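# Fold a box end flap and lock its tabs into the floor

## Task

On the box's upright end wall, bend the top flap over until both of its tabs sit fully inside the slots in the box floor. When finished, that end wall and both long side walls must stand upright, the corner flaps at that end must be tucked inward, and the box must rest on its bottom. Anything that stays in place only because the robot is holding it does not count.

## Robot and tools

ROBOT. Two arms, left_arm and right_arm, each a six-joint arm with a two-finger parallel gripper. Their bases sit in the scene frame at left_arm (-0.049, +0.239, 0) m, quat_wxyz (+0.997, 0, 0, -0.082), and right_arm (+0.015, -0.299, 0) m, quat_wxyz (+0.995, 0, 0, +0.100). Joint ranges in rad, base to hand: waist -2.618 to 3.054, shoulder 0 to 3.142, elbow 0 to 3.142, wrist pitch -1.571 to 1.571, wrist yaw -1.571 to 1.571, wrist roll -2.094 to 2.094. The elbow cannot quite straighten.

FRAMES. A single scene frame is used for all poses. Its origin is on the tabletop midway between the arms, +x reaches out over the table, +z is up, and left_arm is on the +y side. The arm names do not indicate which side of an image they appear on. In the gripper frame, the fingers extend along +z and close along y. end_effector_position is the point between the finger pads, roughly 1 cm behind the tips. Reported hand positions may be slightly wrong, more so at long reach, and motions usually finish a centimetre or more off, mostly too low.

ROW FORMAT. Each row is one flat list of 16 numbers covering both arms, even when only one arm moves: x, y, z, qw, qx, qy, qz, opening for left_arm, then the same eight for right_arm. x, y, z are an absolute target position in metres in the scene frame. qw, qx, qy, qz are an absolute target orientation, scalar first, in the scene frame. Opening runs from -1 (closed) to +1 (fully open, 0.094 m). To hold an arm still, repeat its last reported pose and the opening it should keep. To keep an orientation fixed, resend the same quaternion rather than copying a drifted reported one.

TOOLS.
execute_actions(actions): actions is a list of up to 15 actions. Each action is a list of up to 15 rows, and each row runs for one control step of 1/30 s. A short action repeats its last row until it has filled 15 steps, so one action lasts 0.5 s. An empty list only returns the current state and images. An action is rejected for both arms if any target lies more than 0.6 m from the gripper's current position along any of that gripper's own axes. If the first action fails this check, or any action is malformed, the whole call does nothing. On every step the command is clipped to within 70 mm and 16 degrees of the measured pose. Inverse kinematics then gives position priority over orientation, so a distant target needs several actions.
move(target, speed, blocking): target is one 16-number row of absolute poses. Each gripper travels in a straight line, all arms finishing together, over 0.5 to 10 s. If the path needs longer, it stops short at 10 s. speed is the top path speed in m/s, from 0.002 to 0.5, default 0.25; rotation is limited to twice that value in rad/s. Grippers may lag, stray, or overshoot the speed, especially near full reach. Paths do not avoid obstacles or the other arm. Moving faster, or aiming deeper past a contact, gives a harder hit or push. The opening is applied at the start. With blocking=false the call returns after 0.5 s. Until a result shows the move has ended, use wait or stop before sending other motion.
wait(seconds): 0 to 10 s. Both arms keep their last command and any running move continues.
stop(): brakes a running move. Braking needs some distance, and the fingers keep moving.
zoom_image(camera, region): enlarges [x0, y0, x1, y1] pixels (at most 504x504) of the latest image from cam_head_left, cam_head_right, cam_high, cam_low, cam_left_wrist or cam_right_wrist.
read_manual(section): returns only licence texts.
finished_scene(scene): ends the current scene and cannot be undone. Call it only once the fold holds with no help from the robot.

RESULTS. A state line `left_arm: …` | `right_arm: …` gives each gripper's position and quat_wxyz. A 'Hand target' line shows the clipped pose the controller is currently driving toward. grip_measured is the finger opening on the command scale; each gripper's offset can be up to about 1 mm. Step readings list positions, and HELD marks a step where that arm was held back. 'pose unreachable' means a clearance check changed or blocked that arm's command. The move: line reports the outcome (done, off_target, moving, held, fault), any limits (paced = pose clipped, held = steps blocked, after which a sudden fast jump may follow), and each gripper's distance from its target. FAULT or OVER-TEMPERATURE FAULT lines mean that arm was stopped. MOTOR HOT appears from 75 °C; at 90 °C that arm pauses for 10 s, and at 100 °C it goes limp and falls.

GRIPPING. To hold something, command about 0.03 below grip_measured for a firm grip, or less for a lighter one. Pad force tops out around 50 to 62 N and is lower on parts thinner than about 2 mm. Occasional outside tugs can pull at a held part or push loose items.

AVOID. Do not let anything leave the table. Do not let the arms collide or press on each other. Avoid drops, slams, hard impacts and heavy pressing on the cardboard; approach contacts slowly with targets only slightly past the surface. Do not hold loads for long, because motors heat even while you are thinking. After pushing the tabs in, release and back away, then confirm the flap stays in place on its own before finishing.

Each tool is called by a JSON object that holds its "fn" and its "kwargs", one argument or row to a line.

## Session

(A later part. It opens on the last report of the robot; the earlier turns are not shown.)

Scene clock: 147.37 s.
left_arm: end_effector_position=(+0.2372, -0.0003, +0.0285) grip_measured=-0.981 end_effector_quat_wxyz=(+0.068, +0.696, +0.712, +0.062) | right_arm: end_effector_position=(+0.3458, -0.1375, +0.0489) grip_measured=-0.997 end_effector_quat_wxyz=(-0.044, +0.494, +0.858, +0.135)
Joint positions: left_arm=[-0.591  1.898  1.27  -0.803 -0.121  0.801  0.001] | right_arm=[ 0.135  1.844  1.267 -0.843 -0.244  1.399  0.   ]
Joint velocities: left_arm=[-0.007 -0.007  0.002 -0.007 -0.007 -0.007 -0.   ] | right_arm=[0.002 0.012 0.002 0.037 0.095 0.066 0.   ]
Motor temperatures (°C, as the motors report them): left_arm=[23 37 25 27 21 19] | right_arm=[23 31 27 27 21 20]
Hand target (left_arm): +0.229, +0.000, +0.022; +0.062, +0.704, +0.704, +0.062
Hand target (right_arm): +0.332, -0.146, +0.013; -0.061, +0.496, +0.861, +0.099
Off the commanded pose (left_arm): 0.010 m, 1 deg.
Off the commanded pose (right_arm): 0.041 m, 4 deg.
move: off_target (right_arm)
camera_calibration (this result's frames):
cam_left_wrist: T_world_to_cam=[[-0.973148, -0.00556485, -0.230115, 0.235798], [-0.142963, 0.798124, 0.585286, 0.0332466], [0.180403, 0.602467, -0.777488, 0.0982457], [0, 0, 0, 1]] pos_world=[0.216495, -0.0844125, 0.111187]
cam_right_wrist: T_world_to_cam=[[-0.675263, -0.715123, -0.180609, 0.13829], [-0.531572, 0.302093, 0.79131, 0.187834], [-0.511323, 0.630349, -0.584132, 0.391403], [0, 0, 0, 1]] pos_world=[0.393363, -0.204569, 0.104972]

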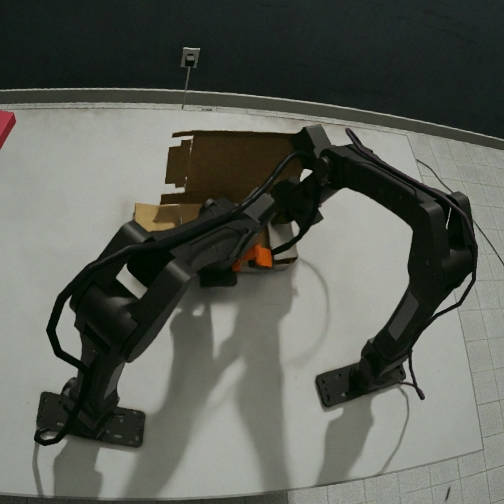

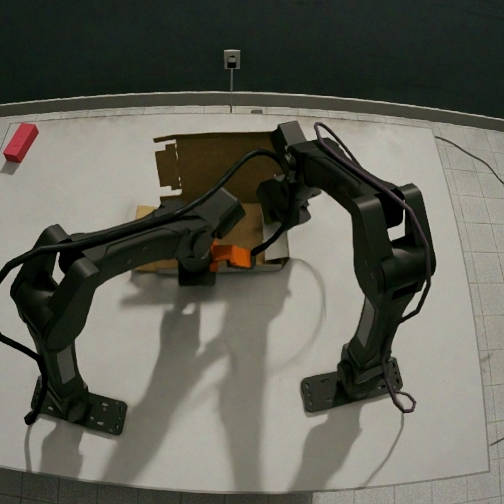

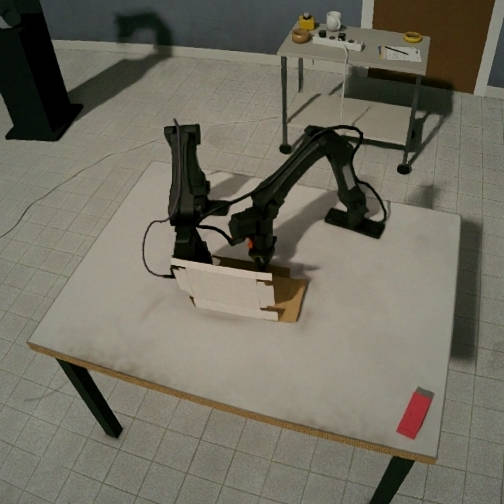

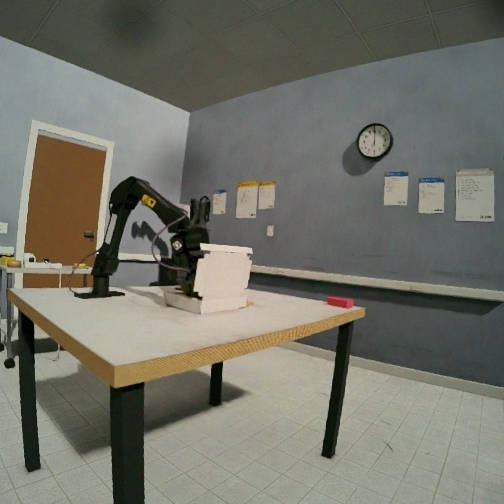

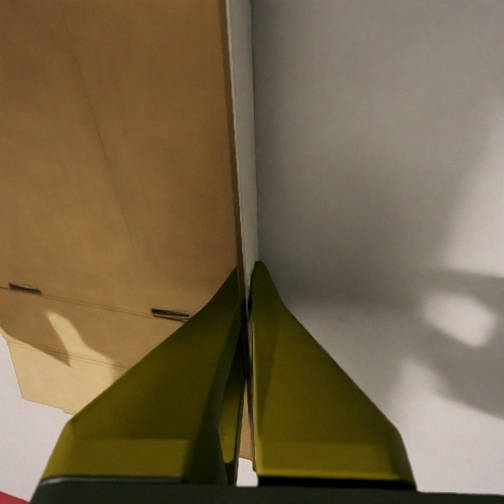

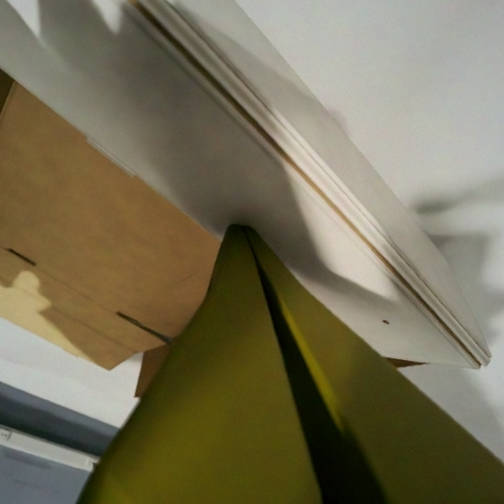

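{"fn": "move", "kwargs": {
  "target": [0.232,0.0,0.022,0,0.707,0.707,0,-1,0.34,-0.14,0.035,-0.06,0.496,0.86,0.10,-1],
  "speed": 0.06
}}

{"fn": "execute_actions", "kwargs": {
  "actions": [
    [[0.236,0.0,0.03,0,0.707,0.707,0,-0.3,0.34,-0.14,0.05,-0.06,0.496,0.86,0.10,-1]]
  ]
}}

{"fn": "move", "kwargs": {
  "target": [0.24,0.03,0.12,0,0.707,0.707,0,-0.3,0.33,-0.16,0.12,-0.06,0.496,0.86,0.10,-1],
  "speed": 0.12
}}

{"fn": "move", "kwargs": {
  "target": [0.29,0.06,0.09,0.406,0.579,0.579,-0.406,-1,0.315,-0.145,0.12,0.13,0,0.991,0,0.5]
}}

Scene clock: 152.63 s.
left_arm: end_effector_position=(+0.2388, +0.0004, +0.0296) grip_measured=-0.981 end_effector_quat_wxyz=(+0.023, +0.697, +0.717, +0.018) | right_arm: end_effector_position=(+0.3467, -0.1358, +0.0529) grip_measured=-0.997 end_effector_quat_wxyz=(-0.050, +0.494, +0.858, +0.135)
Joint positions: left_arm=[-0.545  1.977  1.399 -0.946 -0.032  0.833  0.001] | right_arm=[ 0.135  1.852  1.293 -0.87  -0.252  1.398  0.   ]
Joint velocities: left_arm=[-0.002 -0.002 -0.007  0.022 -0.051 -0.081 -0.001] | right_arm=[ 0.007 -0.007  0.002  0.007  0.081  0.051 -0.001]
Motor temperatures (°C, as the motors report them): left_arm=[23 37 25 26 21 19] | right_arm=[23 31 27 27 21 20]
Hand target (left_arm): +0.232, -0.000, +0.023; +0.003, +0.706, +0.708, -0.001
Hand target (right_arm): +0.339, -0.140, +0.036; -0.060, +0.496, +0.861, +0.100
Off the commanded pose (left_arm): 0.010 m, 4 deg.
Off the commanded pose (right_arm): 0.020 m, 4 deg.
move: off_target (left_arm, right_arm)
camera_calibration (this result's frames):
cam_left_wrist: T_world_to_cam=[[-0.994385, -0.0115004, -0.105196, 0.238976], [-0.0725925, 0.79744, 0.599016, 0.0150635], [0.0769984, 0.603289, -0.793797, 0.123569], [0, 0, 0, 1]] pos_world=[0.229213, -0.083812, 0.114205]
cam_right_wrist: T_world_to_cam=[[-0.675767, -0.715592, -0.176824, 0.140767], [-0.524024, 0.297677, 0.797989, 0.181034], [-0.518399, 0.631915, -0.576148, 0.395391], [0, 0, 0, 1]] pos_world=[0.394962, -0.203012, 0.108232]

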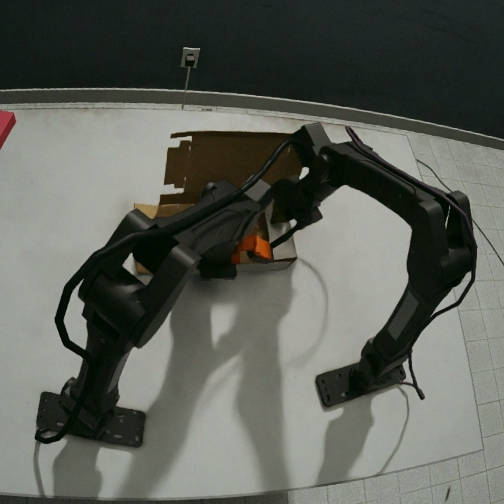

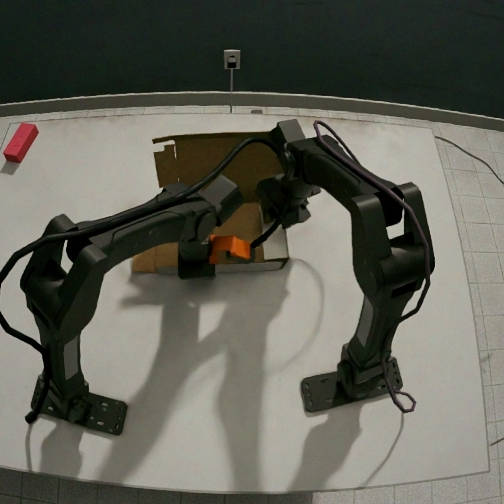

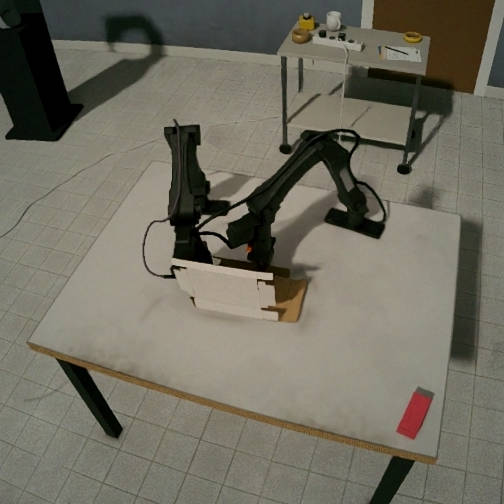

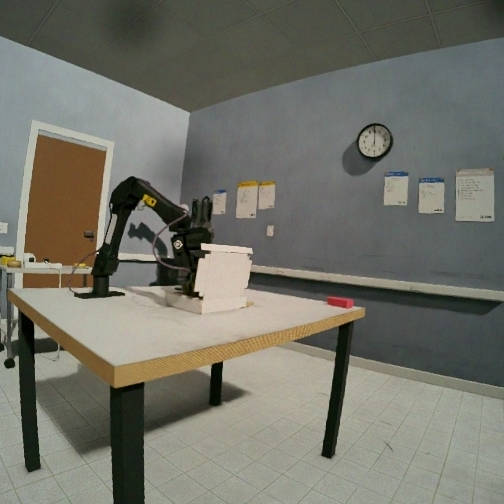

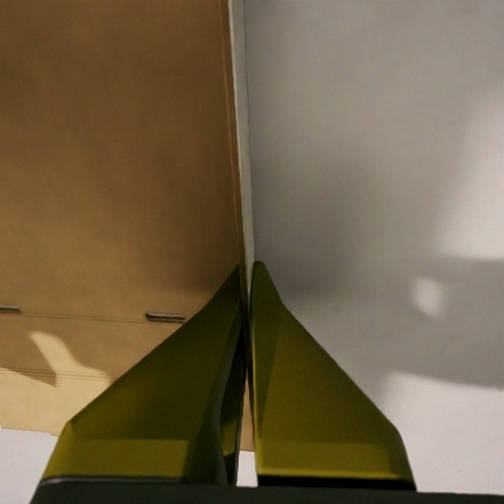

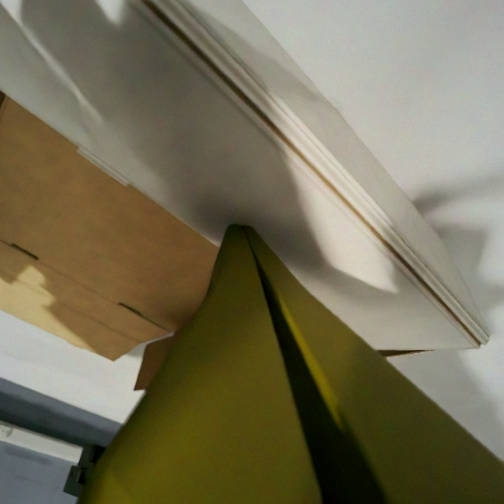

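Scene clock: 153.13 s.
left_arm: end_effector_position=(+0.2335, +0.0005, +0.0302) grip_measured=-0.302 end_effector_quat_wxyz=(+0.005, +0.707, +0.707, +0.007) | right_arm: end_effector_position=(+0.3471, -0.1376, +0.0561) grip_measured=-0.997 end_effector_quat_wxyz=(-0.050, +0.496, +0.858, +0.126)
Joint positions: left_arm=[-0.545  1.994  1.428 -0.995 -0.013  0.862  0.033] | right_arm=[ 0.135  1.858  1.319 -0.904 -0.241  1.398  0.   ]
Joint velocities: left_arm=[ 0.012 -0.007  0.012 -0.007 -0.007  0.051  0.001] | right_arm=[-0.002 -0.027 -0.007  0.051 -0.051 -0.022 -0.001]
Motor temperatures (°C, as the motors report them): left_arm=[23 37 25 26 21 19] | right_arm=[23 31 27 27 21 20]
Hand target (left_arm): +0.236, +0.000, +0.030; +0.001, +0.707, +0.707, -0.000
Hand target (right_arm): +0.340, -0.140, +0.050; -0.059, +0.496, +0.860, +0.101
Off the commanded pose (left_arm): 0.003 m, 1 deg.
Off the commanded pose (right_arm): 0.010 m, 3 deg.
Step readings (end_effector_position):
0: left_arm (+0.2388, +0.0004, +0.0296) | right_arm (+0.3467, -0.1358, +0.0529)
1: left_arm (+0.2384, +0.0004, +0.0301) | right_arm (+0.3470, -0.1357, +0.0542)
2: left_arm (+0.2378, -0.0000, +0.0305) | right_arm (+0.3475, -0.1358, +0.0555)
4: left_arm (+0.2378, -0.0013, +0.0307) | right_arm (+0.3481, -0.1365, +0.0564)
8: left_arm (+0.2358, -0.0008, +0.0304) | right_arm (+0.3477, -0.1372, +0.0562)
15: end_effector_position above
camera_calibration (this result's frames):
cam_left_wrist: T_world_to_cam=[[-0.99774, 0.0184329, -0.0646184, 0.233361], [-0.0248172, 0.79257, 0.609276, 0.00271917], [0.0624453, 0.609503, -0.790321, 0.127706], [0, 0, 0, 1]] pos_world=[0.224927, -0.084294, 0.114352]
cam_right_wrist: T_world_to_cam=[[-0.678454, -0.717082, -0.159668, 0.140053], [-0.515719, 0.310104, 0.798667, 0.178026], [-0.523196, 0.624202, -0.580204, 0.399408], [0, 0, 0, 1]] pos_world=[0.395799, -0.204088, 0.111917]

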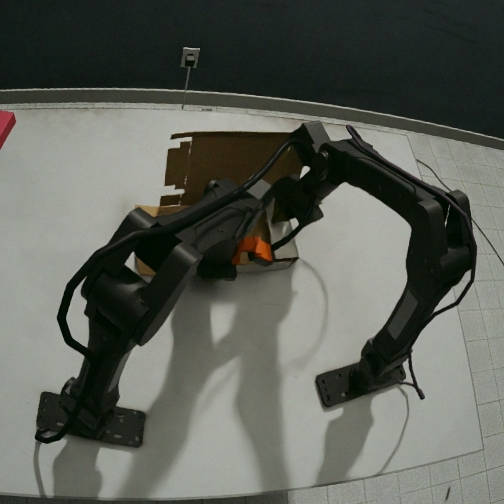

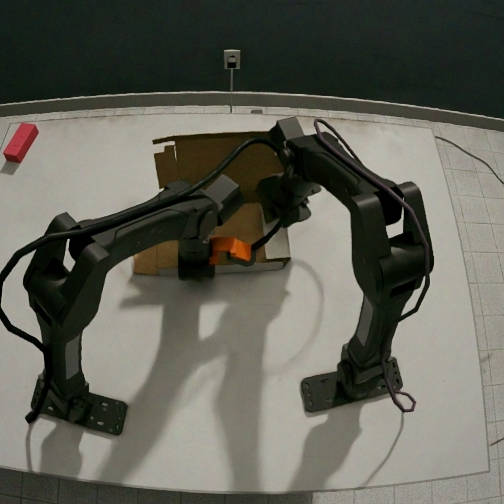

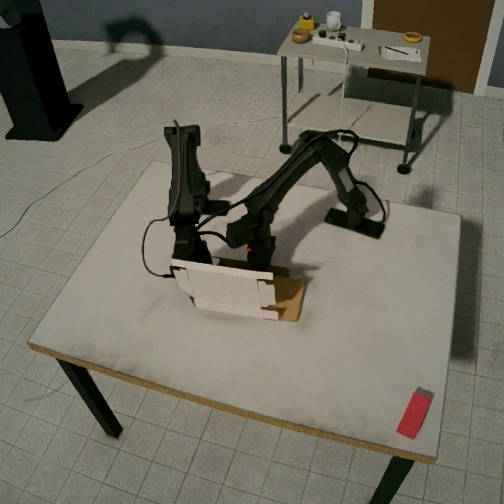

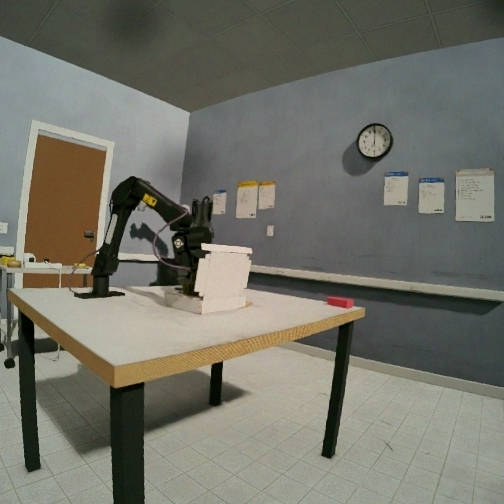

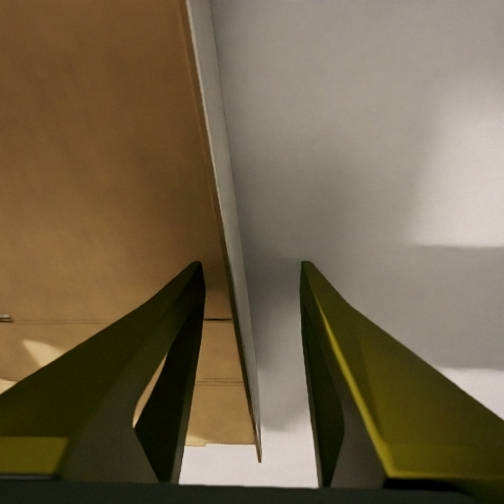

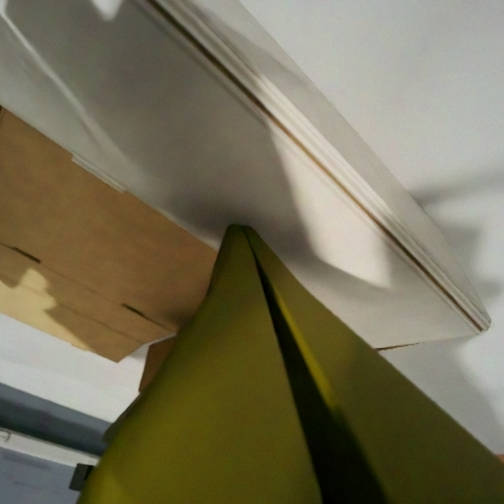

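Scene clock: 154.53 s.
left_arm: end_effector_position=(+0.2390, +0.0292, +0.1121) grip_measured=-0.302 end_effector_quat_wxyz=(-0.006, +0.707, +0.707, +0.005) | right_arm: end_effector_position=(+0.3286, -0.1553, +0.1090) grip_measured=-0.997 end_effector_quat_wxyz=(-0.071, +0.497, +0.860, +0.096)
Joint positions: left_arm=[-0.473  1.907  1.637 -1.312 -0.012  0.934  0.033] | right_arm=[ 0.108  1.799  1.466 -1.19  -0.234  1.361  0.   ]
Joint velocities: left_arm=[ 0.002 -0.002  0.002 -0.007 -0.007  0.051 -0.001] | right_arm=[-0.002 -0.007 -0.017  0.066 -0.037 -0.037  0.001]
Motor temperatures (°C, as the motors report them): left_arm=[23 37 25 26 21 19] | right_arm=[23 31 27 27 21 20]
Hand target (left_arm): +0.240, +0.029, +0.120; +0.001, +0.707, +0.707, -0.001
Hand target (right_arm): +0.331, -0.159, +0.120; -0.060, +0.496, +0.860, +0.100
Off the commanded pose (left_arm): 0.008 m, 1 deg.
Off the commanded pose (right_arm): 0.012 m, 1 deg.
move: off_target (right_arm)
camera_calibration (this result's frames):
cam_left_wrist: T_world_to_cam=[[-0.998708, 0.0195104, -0.0469151, 0.241797], [-0.0137674, 0.784889, 0.619483, -0.073322], [0.0489095, 0.619329, -0.783607, 0.17678], [0, 0, 0, 1]] pos_world=[0.231829, -0.0566528, 0.195292]
cam_right_wrist: T_world_to_cam=[[-0.681271, -0.726176, -0.0923958, 0.11538], [-0.46581, 0.332676, 0.819968, 0.116456], [-0.564704, 0.60166, -0.564902, 0.439975], [0, 0, 0, 1]] pos_world=[0.381308, -0.219671, 0.163713]

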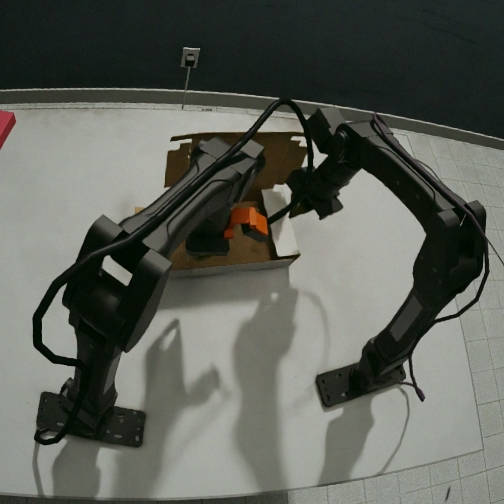

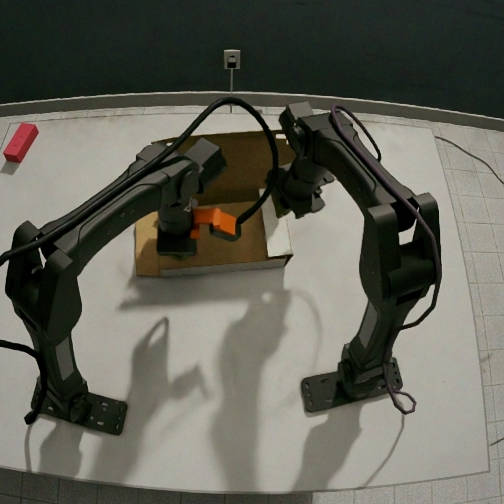

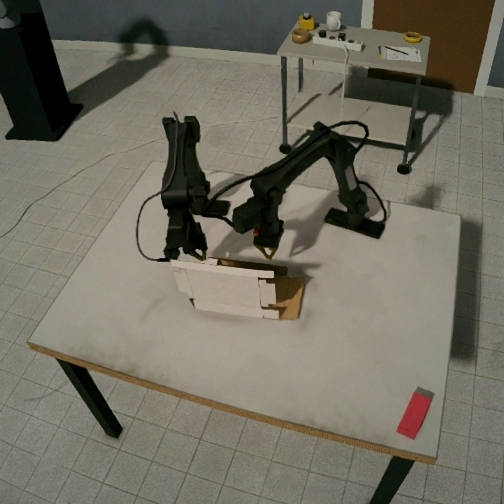

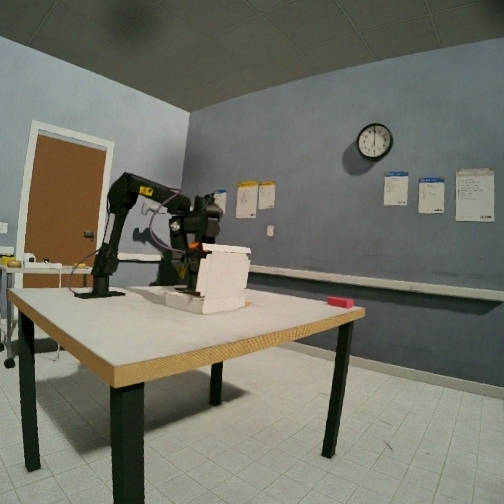

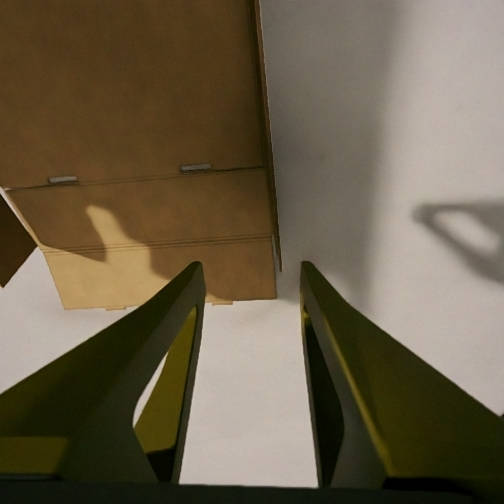

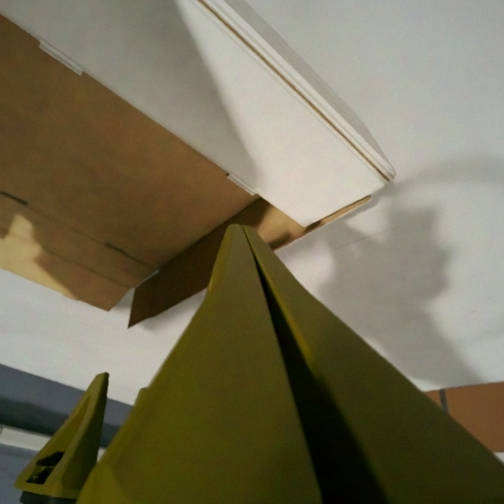

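Scene clock: 157.63 s.
left_arm: end_effector_position=(+0.2963, +0.0551, +0.0962) grip_measured=-0.997 end_effector_quat_wxyz=(+0.416, +0.587, +0.574, -0.390) | right_arm: end_effector_position=(+0.3140, -0.1456, +0.1142) grip_measured=+0.498 end_effector_quat_wxyz=(+0.115, +0.005, +0.993, -0.004)
Joint positions: left_arm=[ 0.113  1.947  1.134 -0.562  1.207  1.406  0.   ] | right_arm=[ 0.338  1.635  1.294 -1.035  0.124  0.536  0.07 ]
Joint velocities: left_arm=[ 0.002 -0.007  0.022  0.022  0.007 -0.066 -0.001] | right_arm=[ 0.012 -0.007  0.002  0.037 -0.037 -0.081  0.   ]
Motor temperatures (°C, as the motors report them): left_arm=[23 37 25 26 21 19] | right_arm=[23 32 27 27 21 20]
Hand target (left_arm): +0.292, +0.057, +0.092; +0.416, +0.578, +0.575, -0.402
Hand target (right_arm): +0.315, -0.145, +0.120; +0.131, -0.000, +0.991, -0.001
Off the commanded pose (left_arm): 0.010 m, 2 deg.
Off the commanded pose (right_arm): 0.006 m, 2 deg.
move: done
camera_calibration (this result's frames):
cam_left_wrist: T_world_to_cam=[[-0.996128, -0.0454296, -0.0752718, 0.303333], [0.00158765, 0.846718, -0.532039, 0.0197567], [0.0879043, -0.530098, -0.843367, 0.203016], [0, 0, 0, 1]] pos_world=[0.284281, 0.10467, 0.204561]
cam_right_wrist: T_world_to_cam=[[0.259339, -0.956464, 0.133864, -0.241775], [-0.833324, -0.151548, 0.531606, 0.180043], [-0.488175, -0.249418, -0.836347, 0.311885], [0, 0, 0, 1]] pos_world=[0.36499, -0.126174, 0.197497]

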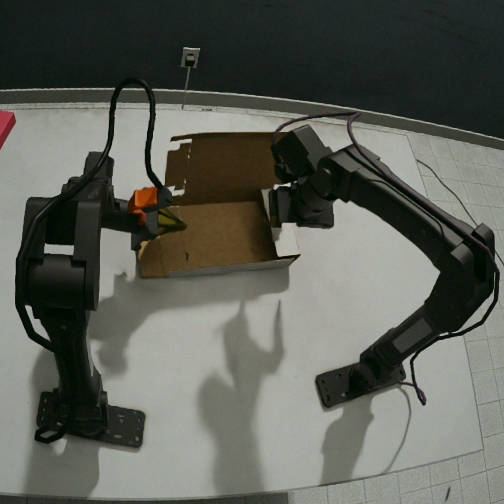

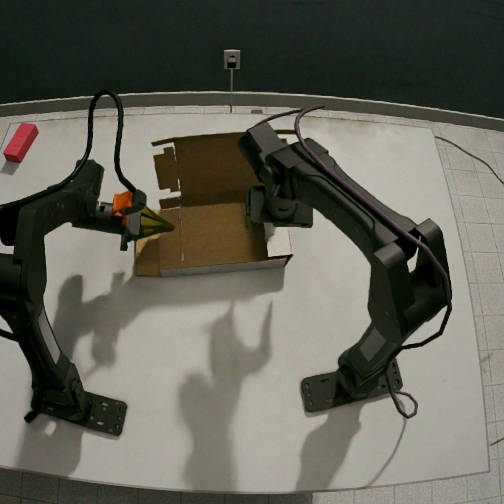

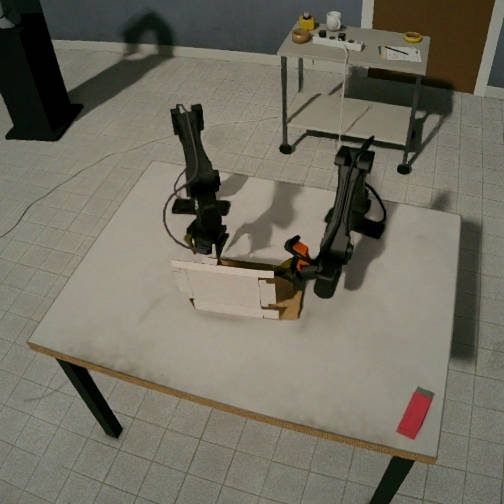

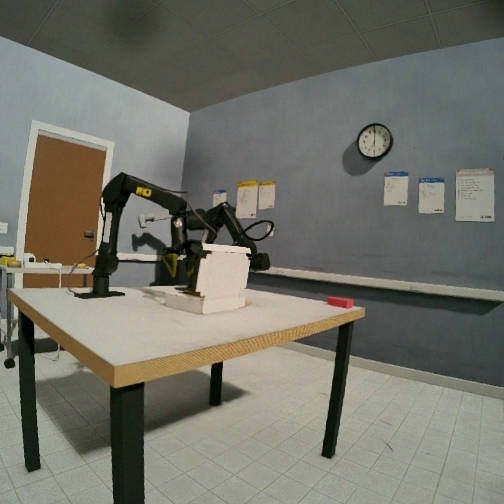

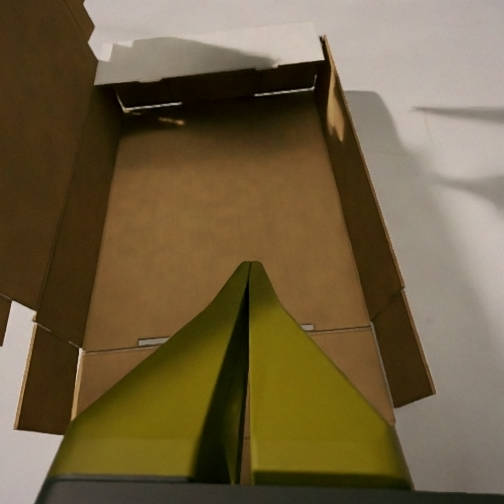

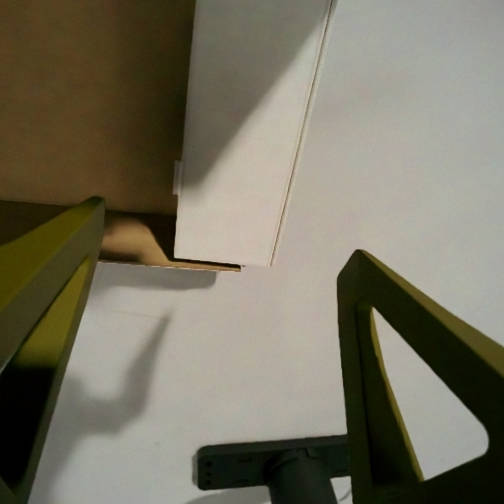

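{"fn": "move", "kwargs": {
  "target": [0.36,-0.02,0.05,0.521,0.346,0.742,-0.243,-1,0.30,-0.16,0.085,0.13,0.01,0.987,0.087,0.0],
  "speed": 0.12
}}

{"fn": "move", "kwargs": {
  "target": [0.385,-0.04,0.045,0.521,0.346,0.742,-0.243,-1,0.30,-0.157,0.045,0.13,0.01,0.987,0.087,0.0],
  "speed": 0.03
}}

Scene clock: 166.30 s.
left_arm: end_effector_position=(+0.3640, -0.0192, +0.0576) grip_measured=-0.997 end_effector_quat_wxyz=(+0.529, +0.357, +0.734, -0.235) | right_arm: end_effector_position=(+0.2972, -0.1597, +0.0804) grip_measured=+0.003 end_effector_quat_wxyz=(+0.117, +0.010, +0.990, +0.079)
Joint positions: left_arm=[-0.24   2.015  0.757  0.884  0.438  0.2    0.   ] | right_arm=[ 0.233  1.502  1.01  -0.799 -0.042  0.459  0.047]
Joint velocities: left_arm=[-0.002  0.007 -0.022 -0.022  0.022 -0.066  0.001] | right_arm=[ 0.007  0.007 -0.017 -0.007  0.007 -0.037 -0.001]
Motor temperatures (°C, as the motors report them): left_arm=[23 36 25 27 21 19] | right_arm=[23 33 27 27 21 20]
Hand target (left_arm): +0.358, -0.020, +0.046; +0.514, +0.355, +0.744, -0.237
Hand target (right_arm): +0.299, -0.160, +0.086; +0.129, +0.010, +0.988, +0.088
Off the commanded pose (left_arm): 0.009 m, 2 deg.
Off the commanded pose (right_arm): 0.005 m, 2 deg.
move: done
camera_calibration (this result's frames):
cam_left_wrist: T_world_to_cam=[[-0.744785, -0.66408, -0.0655125, 0.260507], [-0.529006, 0.647419, -0.548635, 0.252332], [0.406752, -0.373959, -0.833491, 0.0114918], [0, 0, 0, 1]] pos_world=[0.322833, 0.0139303, 0.165083]
cam_right_wrist: T_world_to_cam=[[0.267922, -0.963163, -0.0231049, -0.23734], [-0.834517, -0.243988, 0.494015, 0.170441], [-0.481455, -0.113076, -0.869146, 0.294309], [0, 0, 0, 1]] pos_world=[0.347521, -0.153732, 0.166114]

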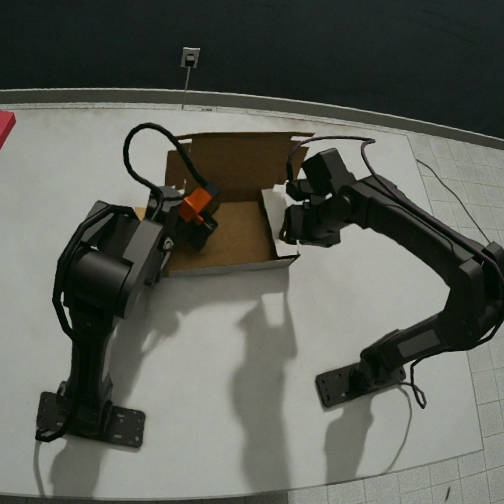

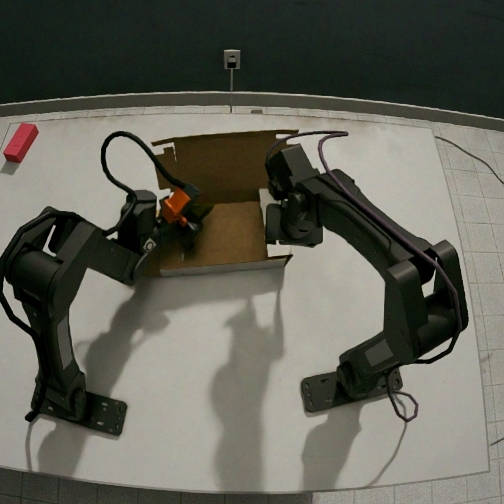

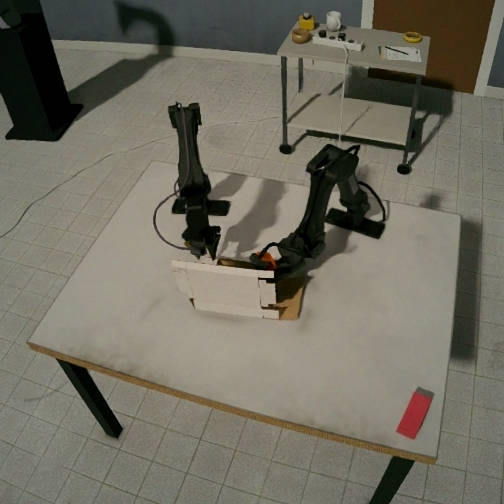

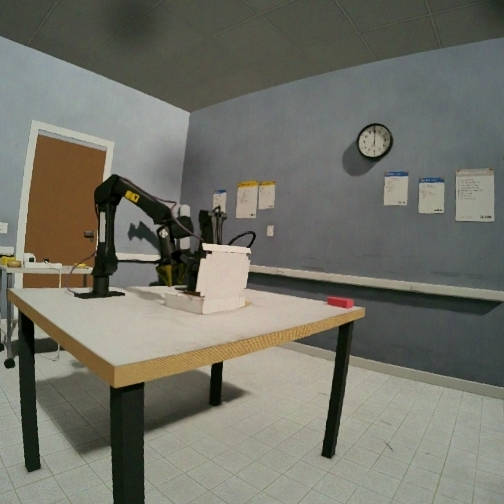

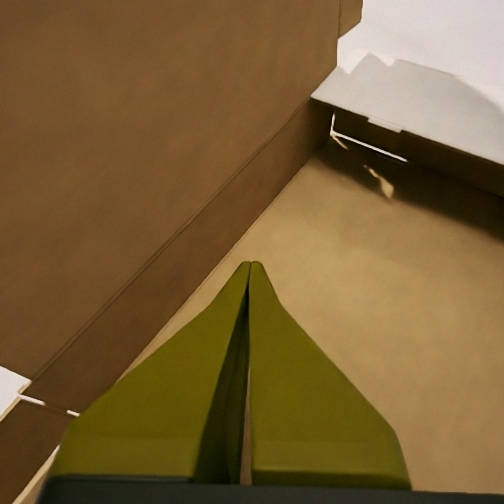

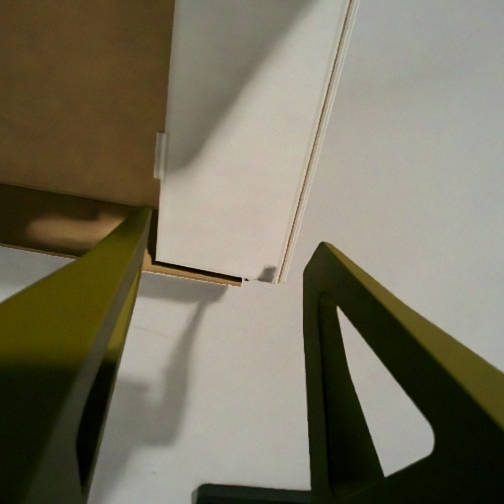

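Scene clock: 167.83 s.
left_arm: end_effector_position=(+0.3840, -0.0347, +0.0517) grip_measured=-0.997 end_effector_quat_wxyz=(+0.532, +0.347, +0.735, -0.240) | right_arm: end_effector_position=(+0.3009, -0.1578, +0.0518) grip_measured=+0.003 end_effector_quat_wxyz=(+0.135, +0.010, +0.987, +0.088)
Joint positions: left_arm=[-0.26   2.102  0.856  0.888  0.416  0.167  0.   ] | right_arm=[ 0.233  1.521  0.895 -0.624 -0.043  0.459  0.047]
Joint velocities: left_arm=[ 0.002 -0.007 -0.002  0.022 -0.037  0.037  0.   ] | right_arm=[ 0.002 -0.007  0.002 -0.037 -0.037 -0.066 -0.001]
Motor temperatures (°C, as the motors report them): left_arm=[23 36 25 27 21 19] | right_arm=[23 32 27 27 21 20]
Hand target (left_arm): +0.385, -0.040, +0.045; +0.521, +0.346, +0.742, -0.243
Hand target (right_arm): +0.299, -0.157, +0.045; +0.130, +0.010, +0.988, +0.087
Off the commanded pose (left_arm): 0.009 m, 2 deg.
Off the commanded pose (right_arm): 0.007 m, 1 deg.
move: done
camera_calibration (this result's frames):
cam_left_wrist: T_world_to_cam=[[-0.737052, -0.67409, -0.0485467, 0.260494], [-0.539422, 0.630037, -0.558639, 0.273583], [0.407159, -0.385559, -0.827989, -0.00821303], [0, 0, 0, 1]] pos_world=[0.342918, 0.0000622581, 0.15868]
cam_right_wrist: T_world_to_cam=[[0.269133, -0.962623, -0.0303958, -0.237103], [-0.852131, -0.252711, 0.458268, 0.19392], [-0.448821, -0.0974336, -0.888294, 0.265062], [0, 0, 0, 1]] pos_world=[0.348022, -0.153409, 0.139379]

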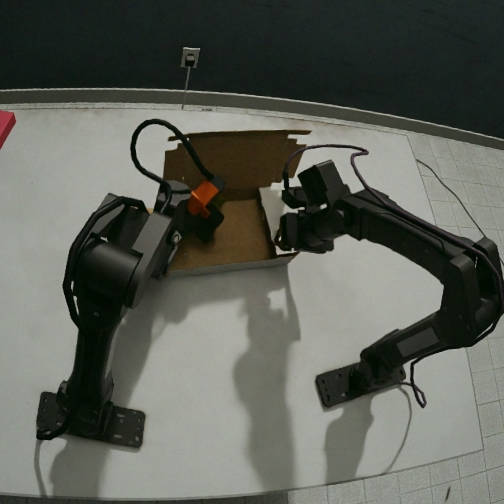

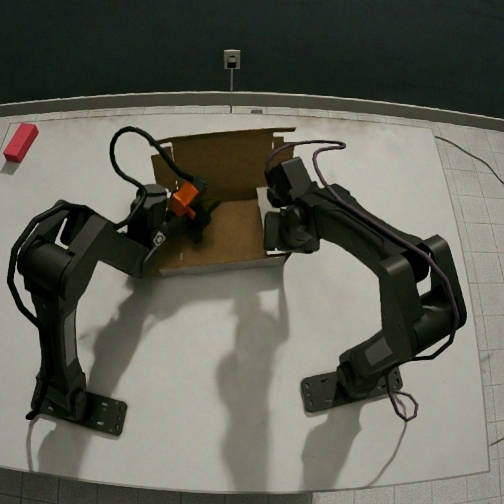

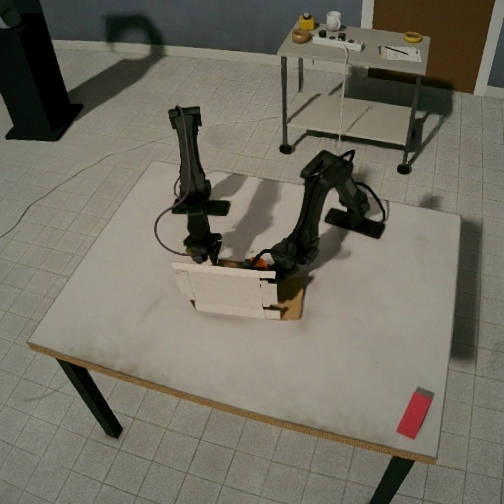

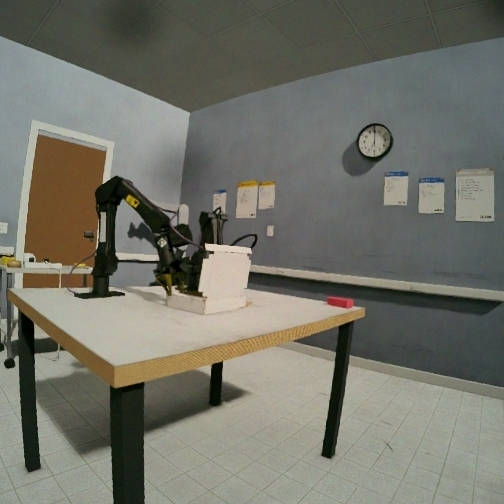

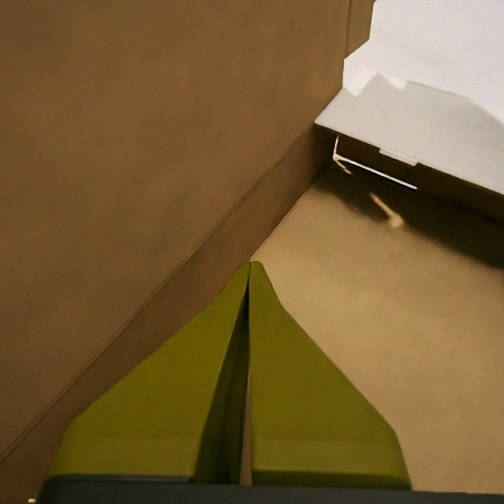

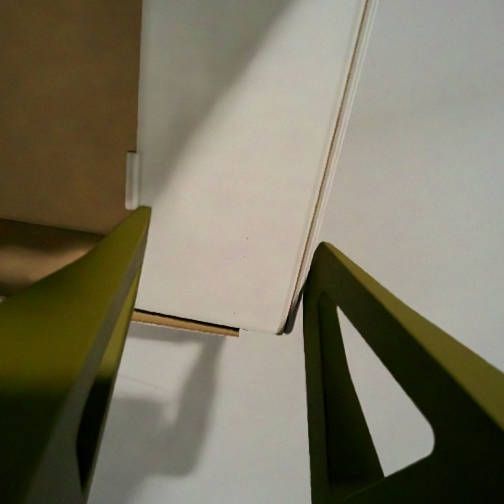

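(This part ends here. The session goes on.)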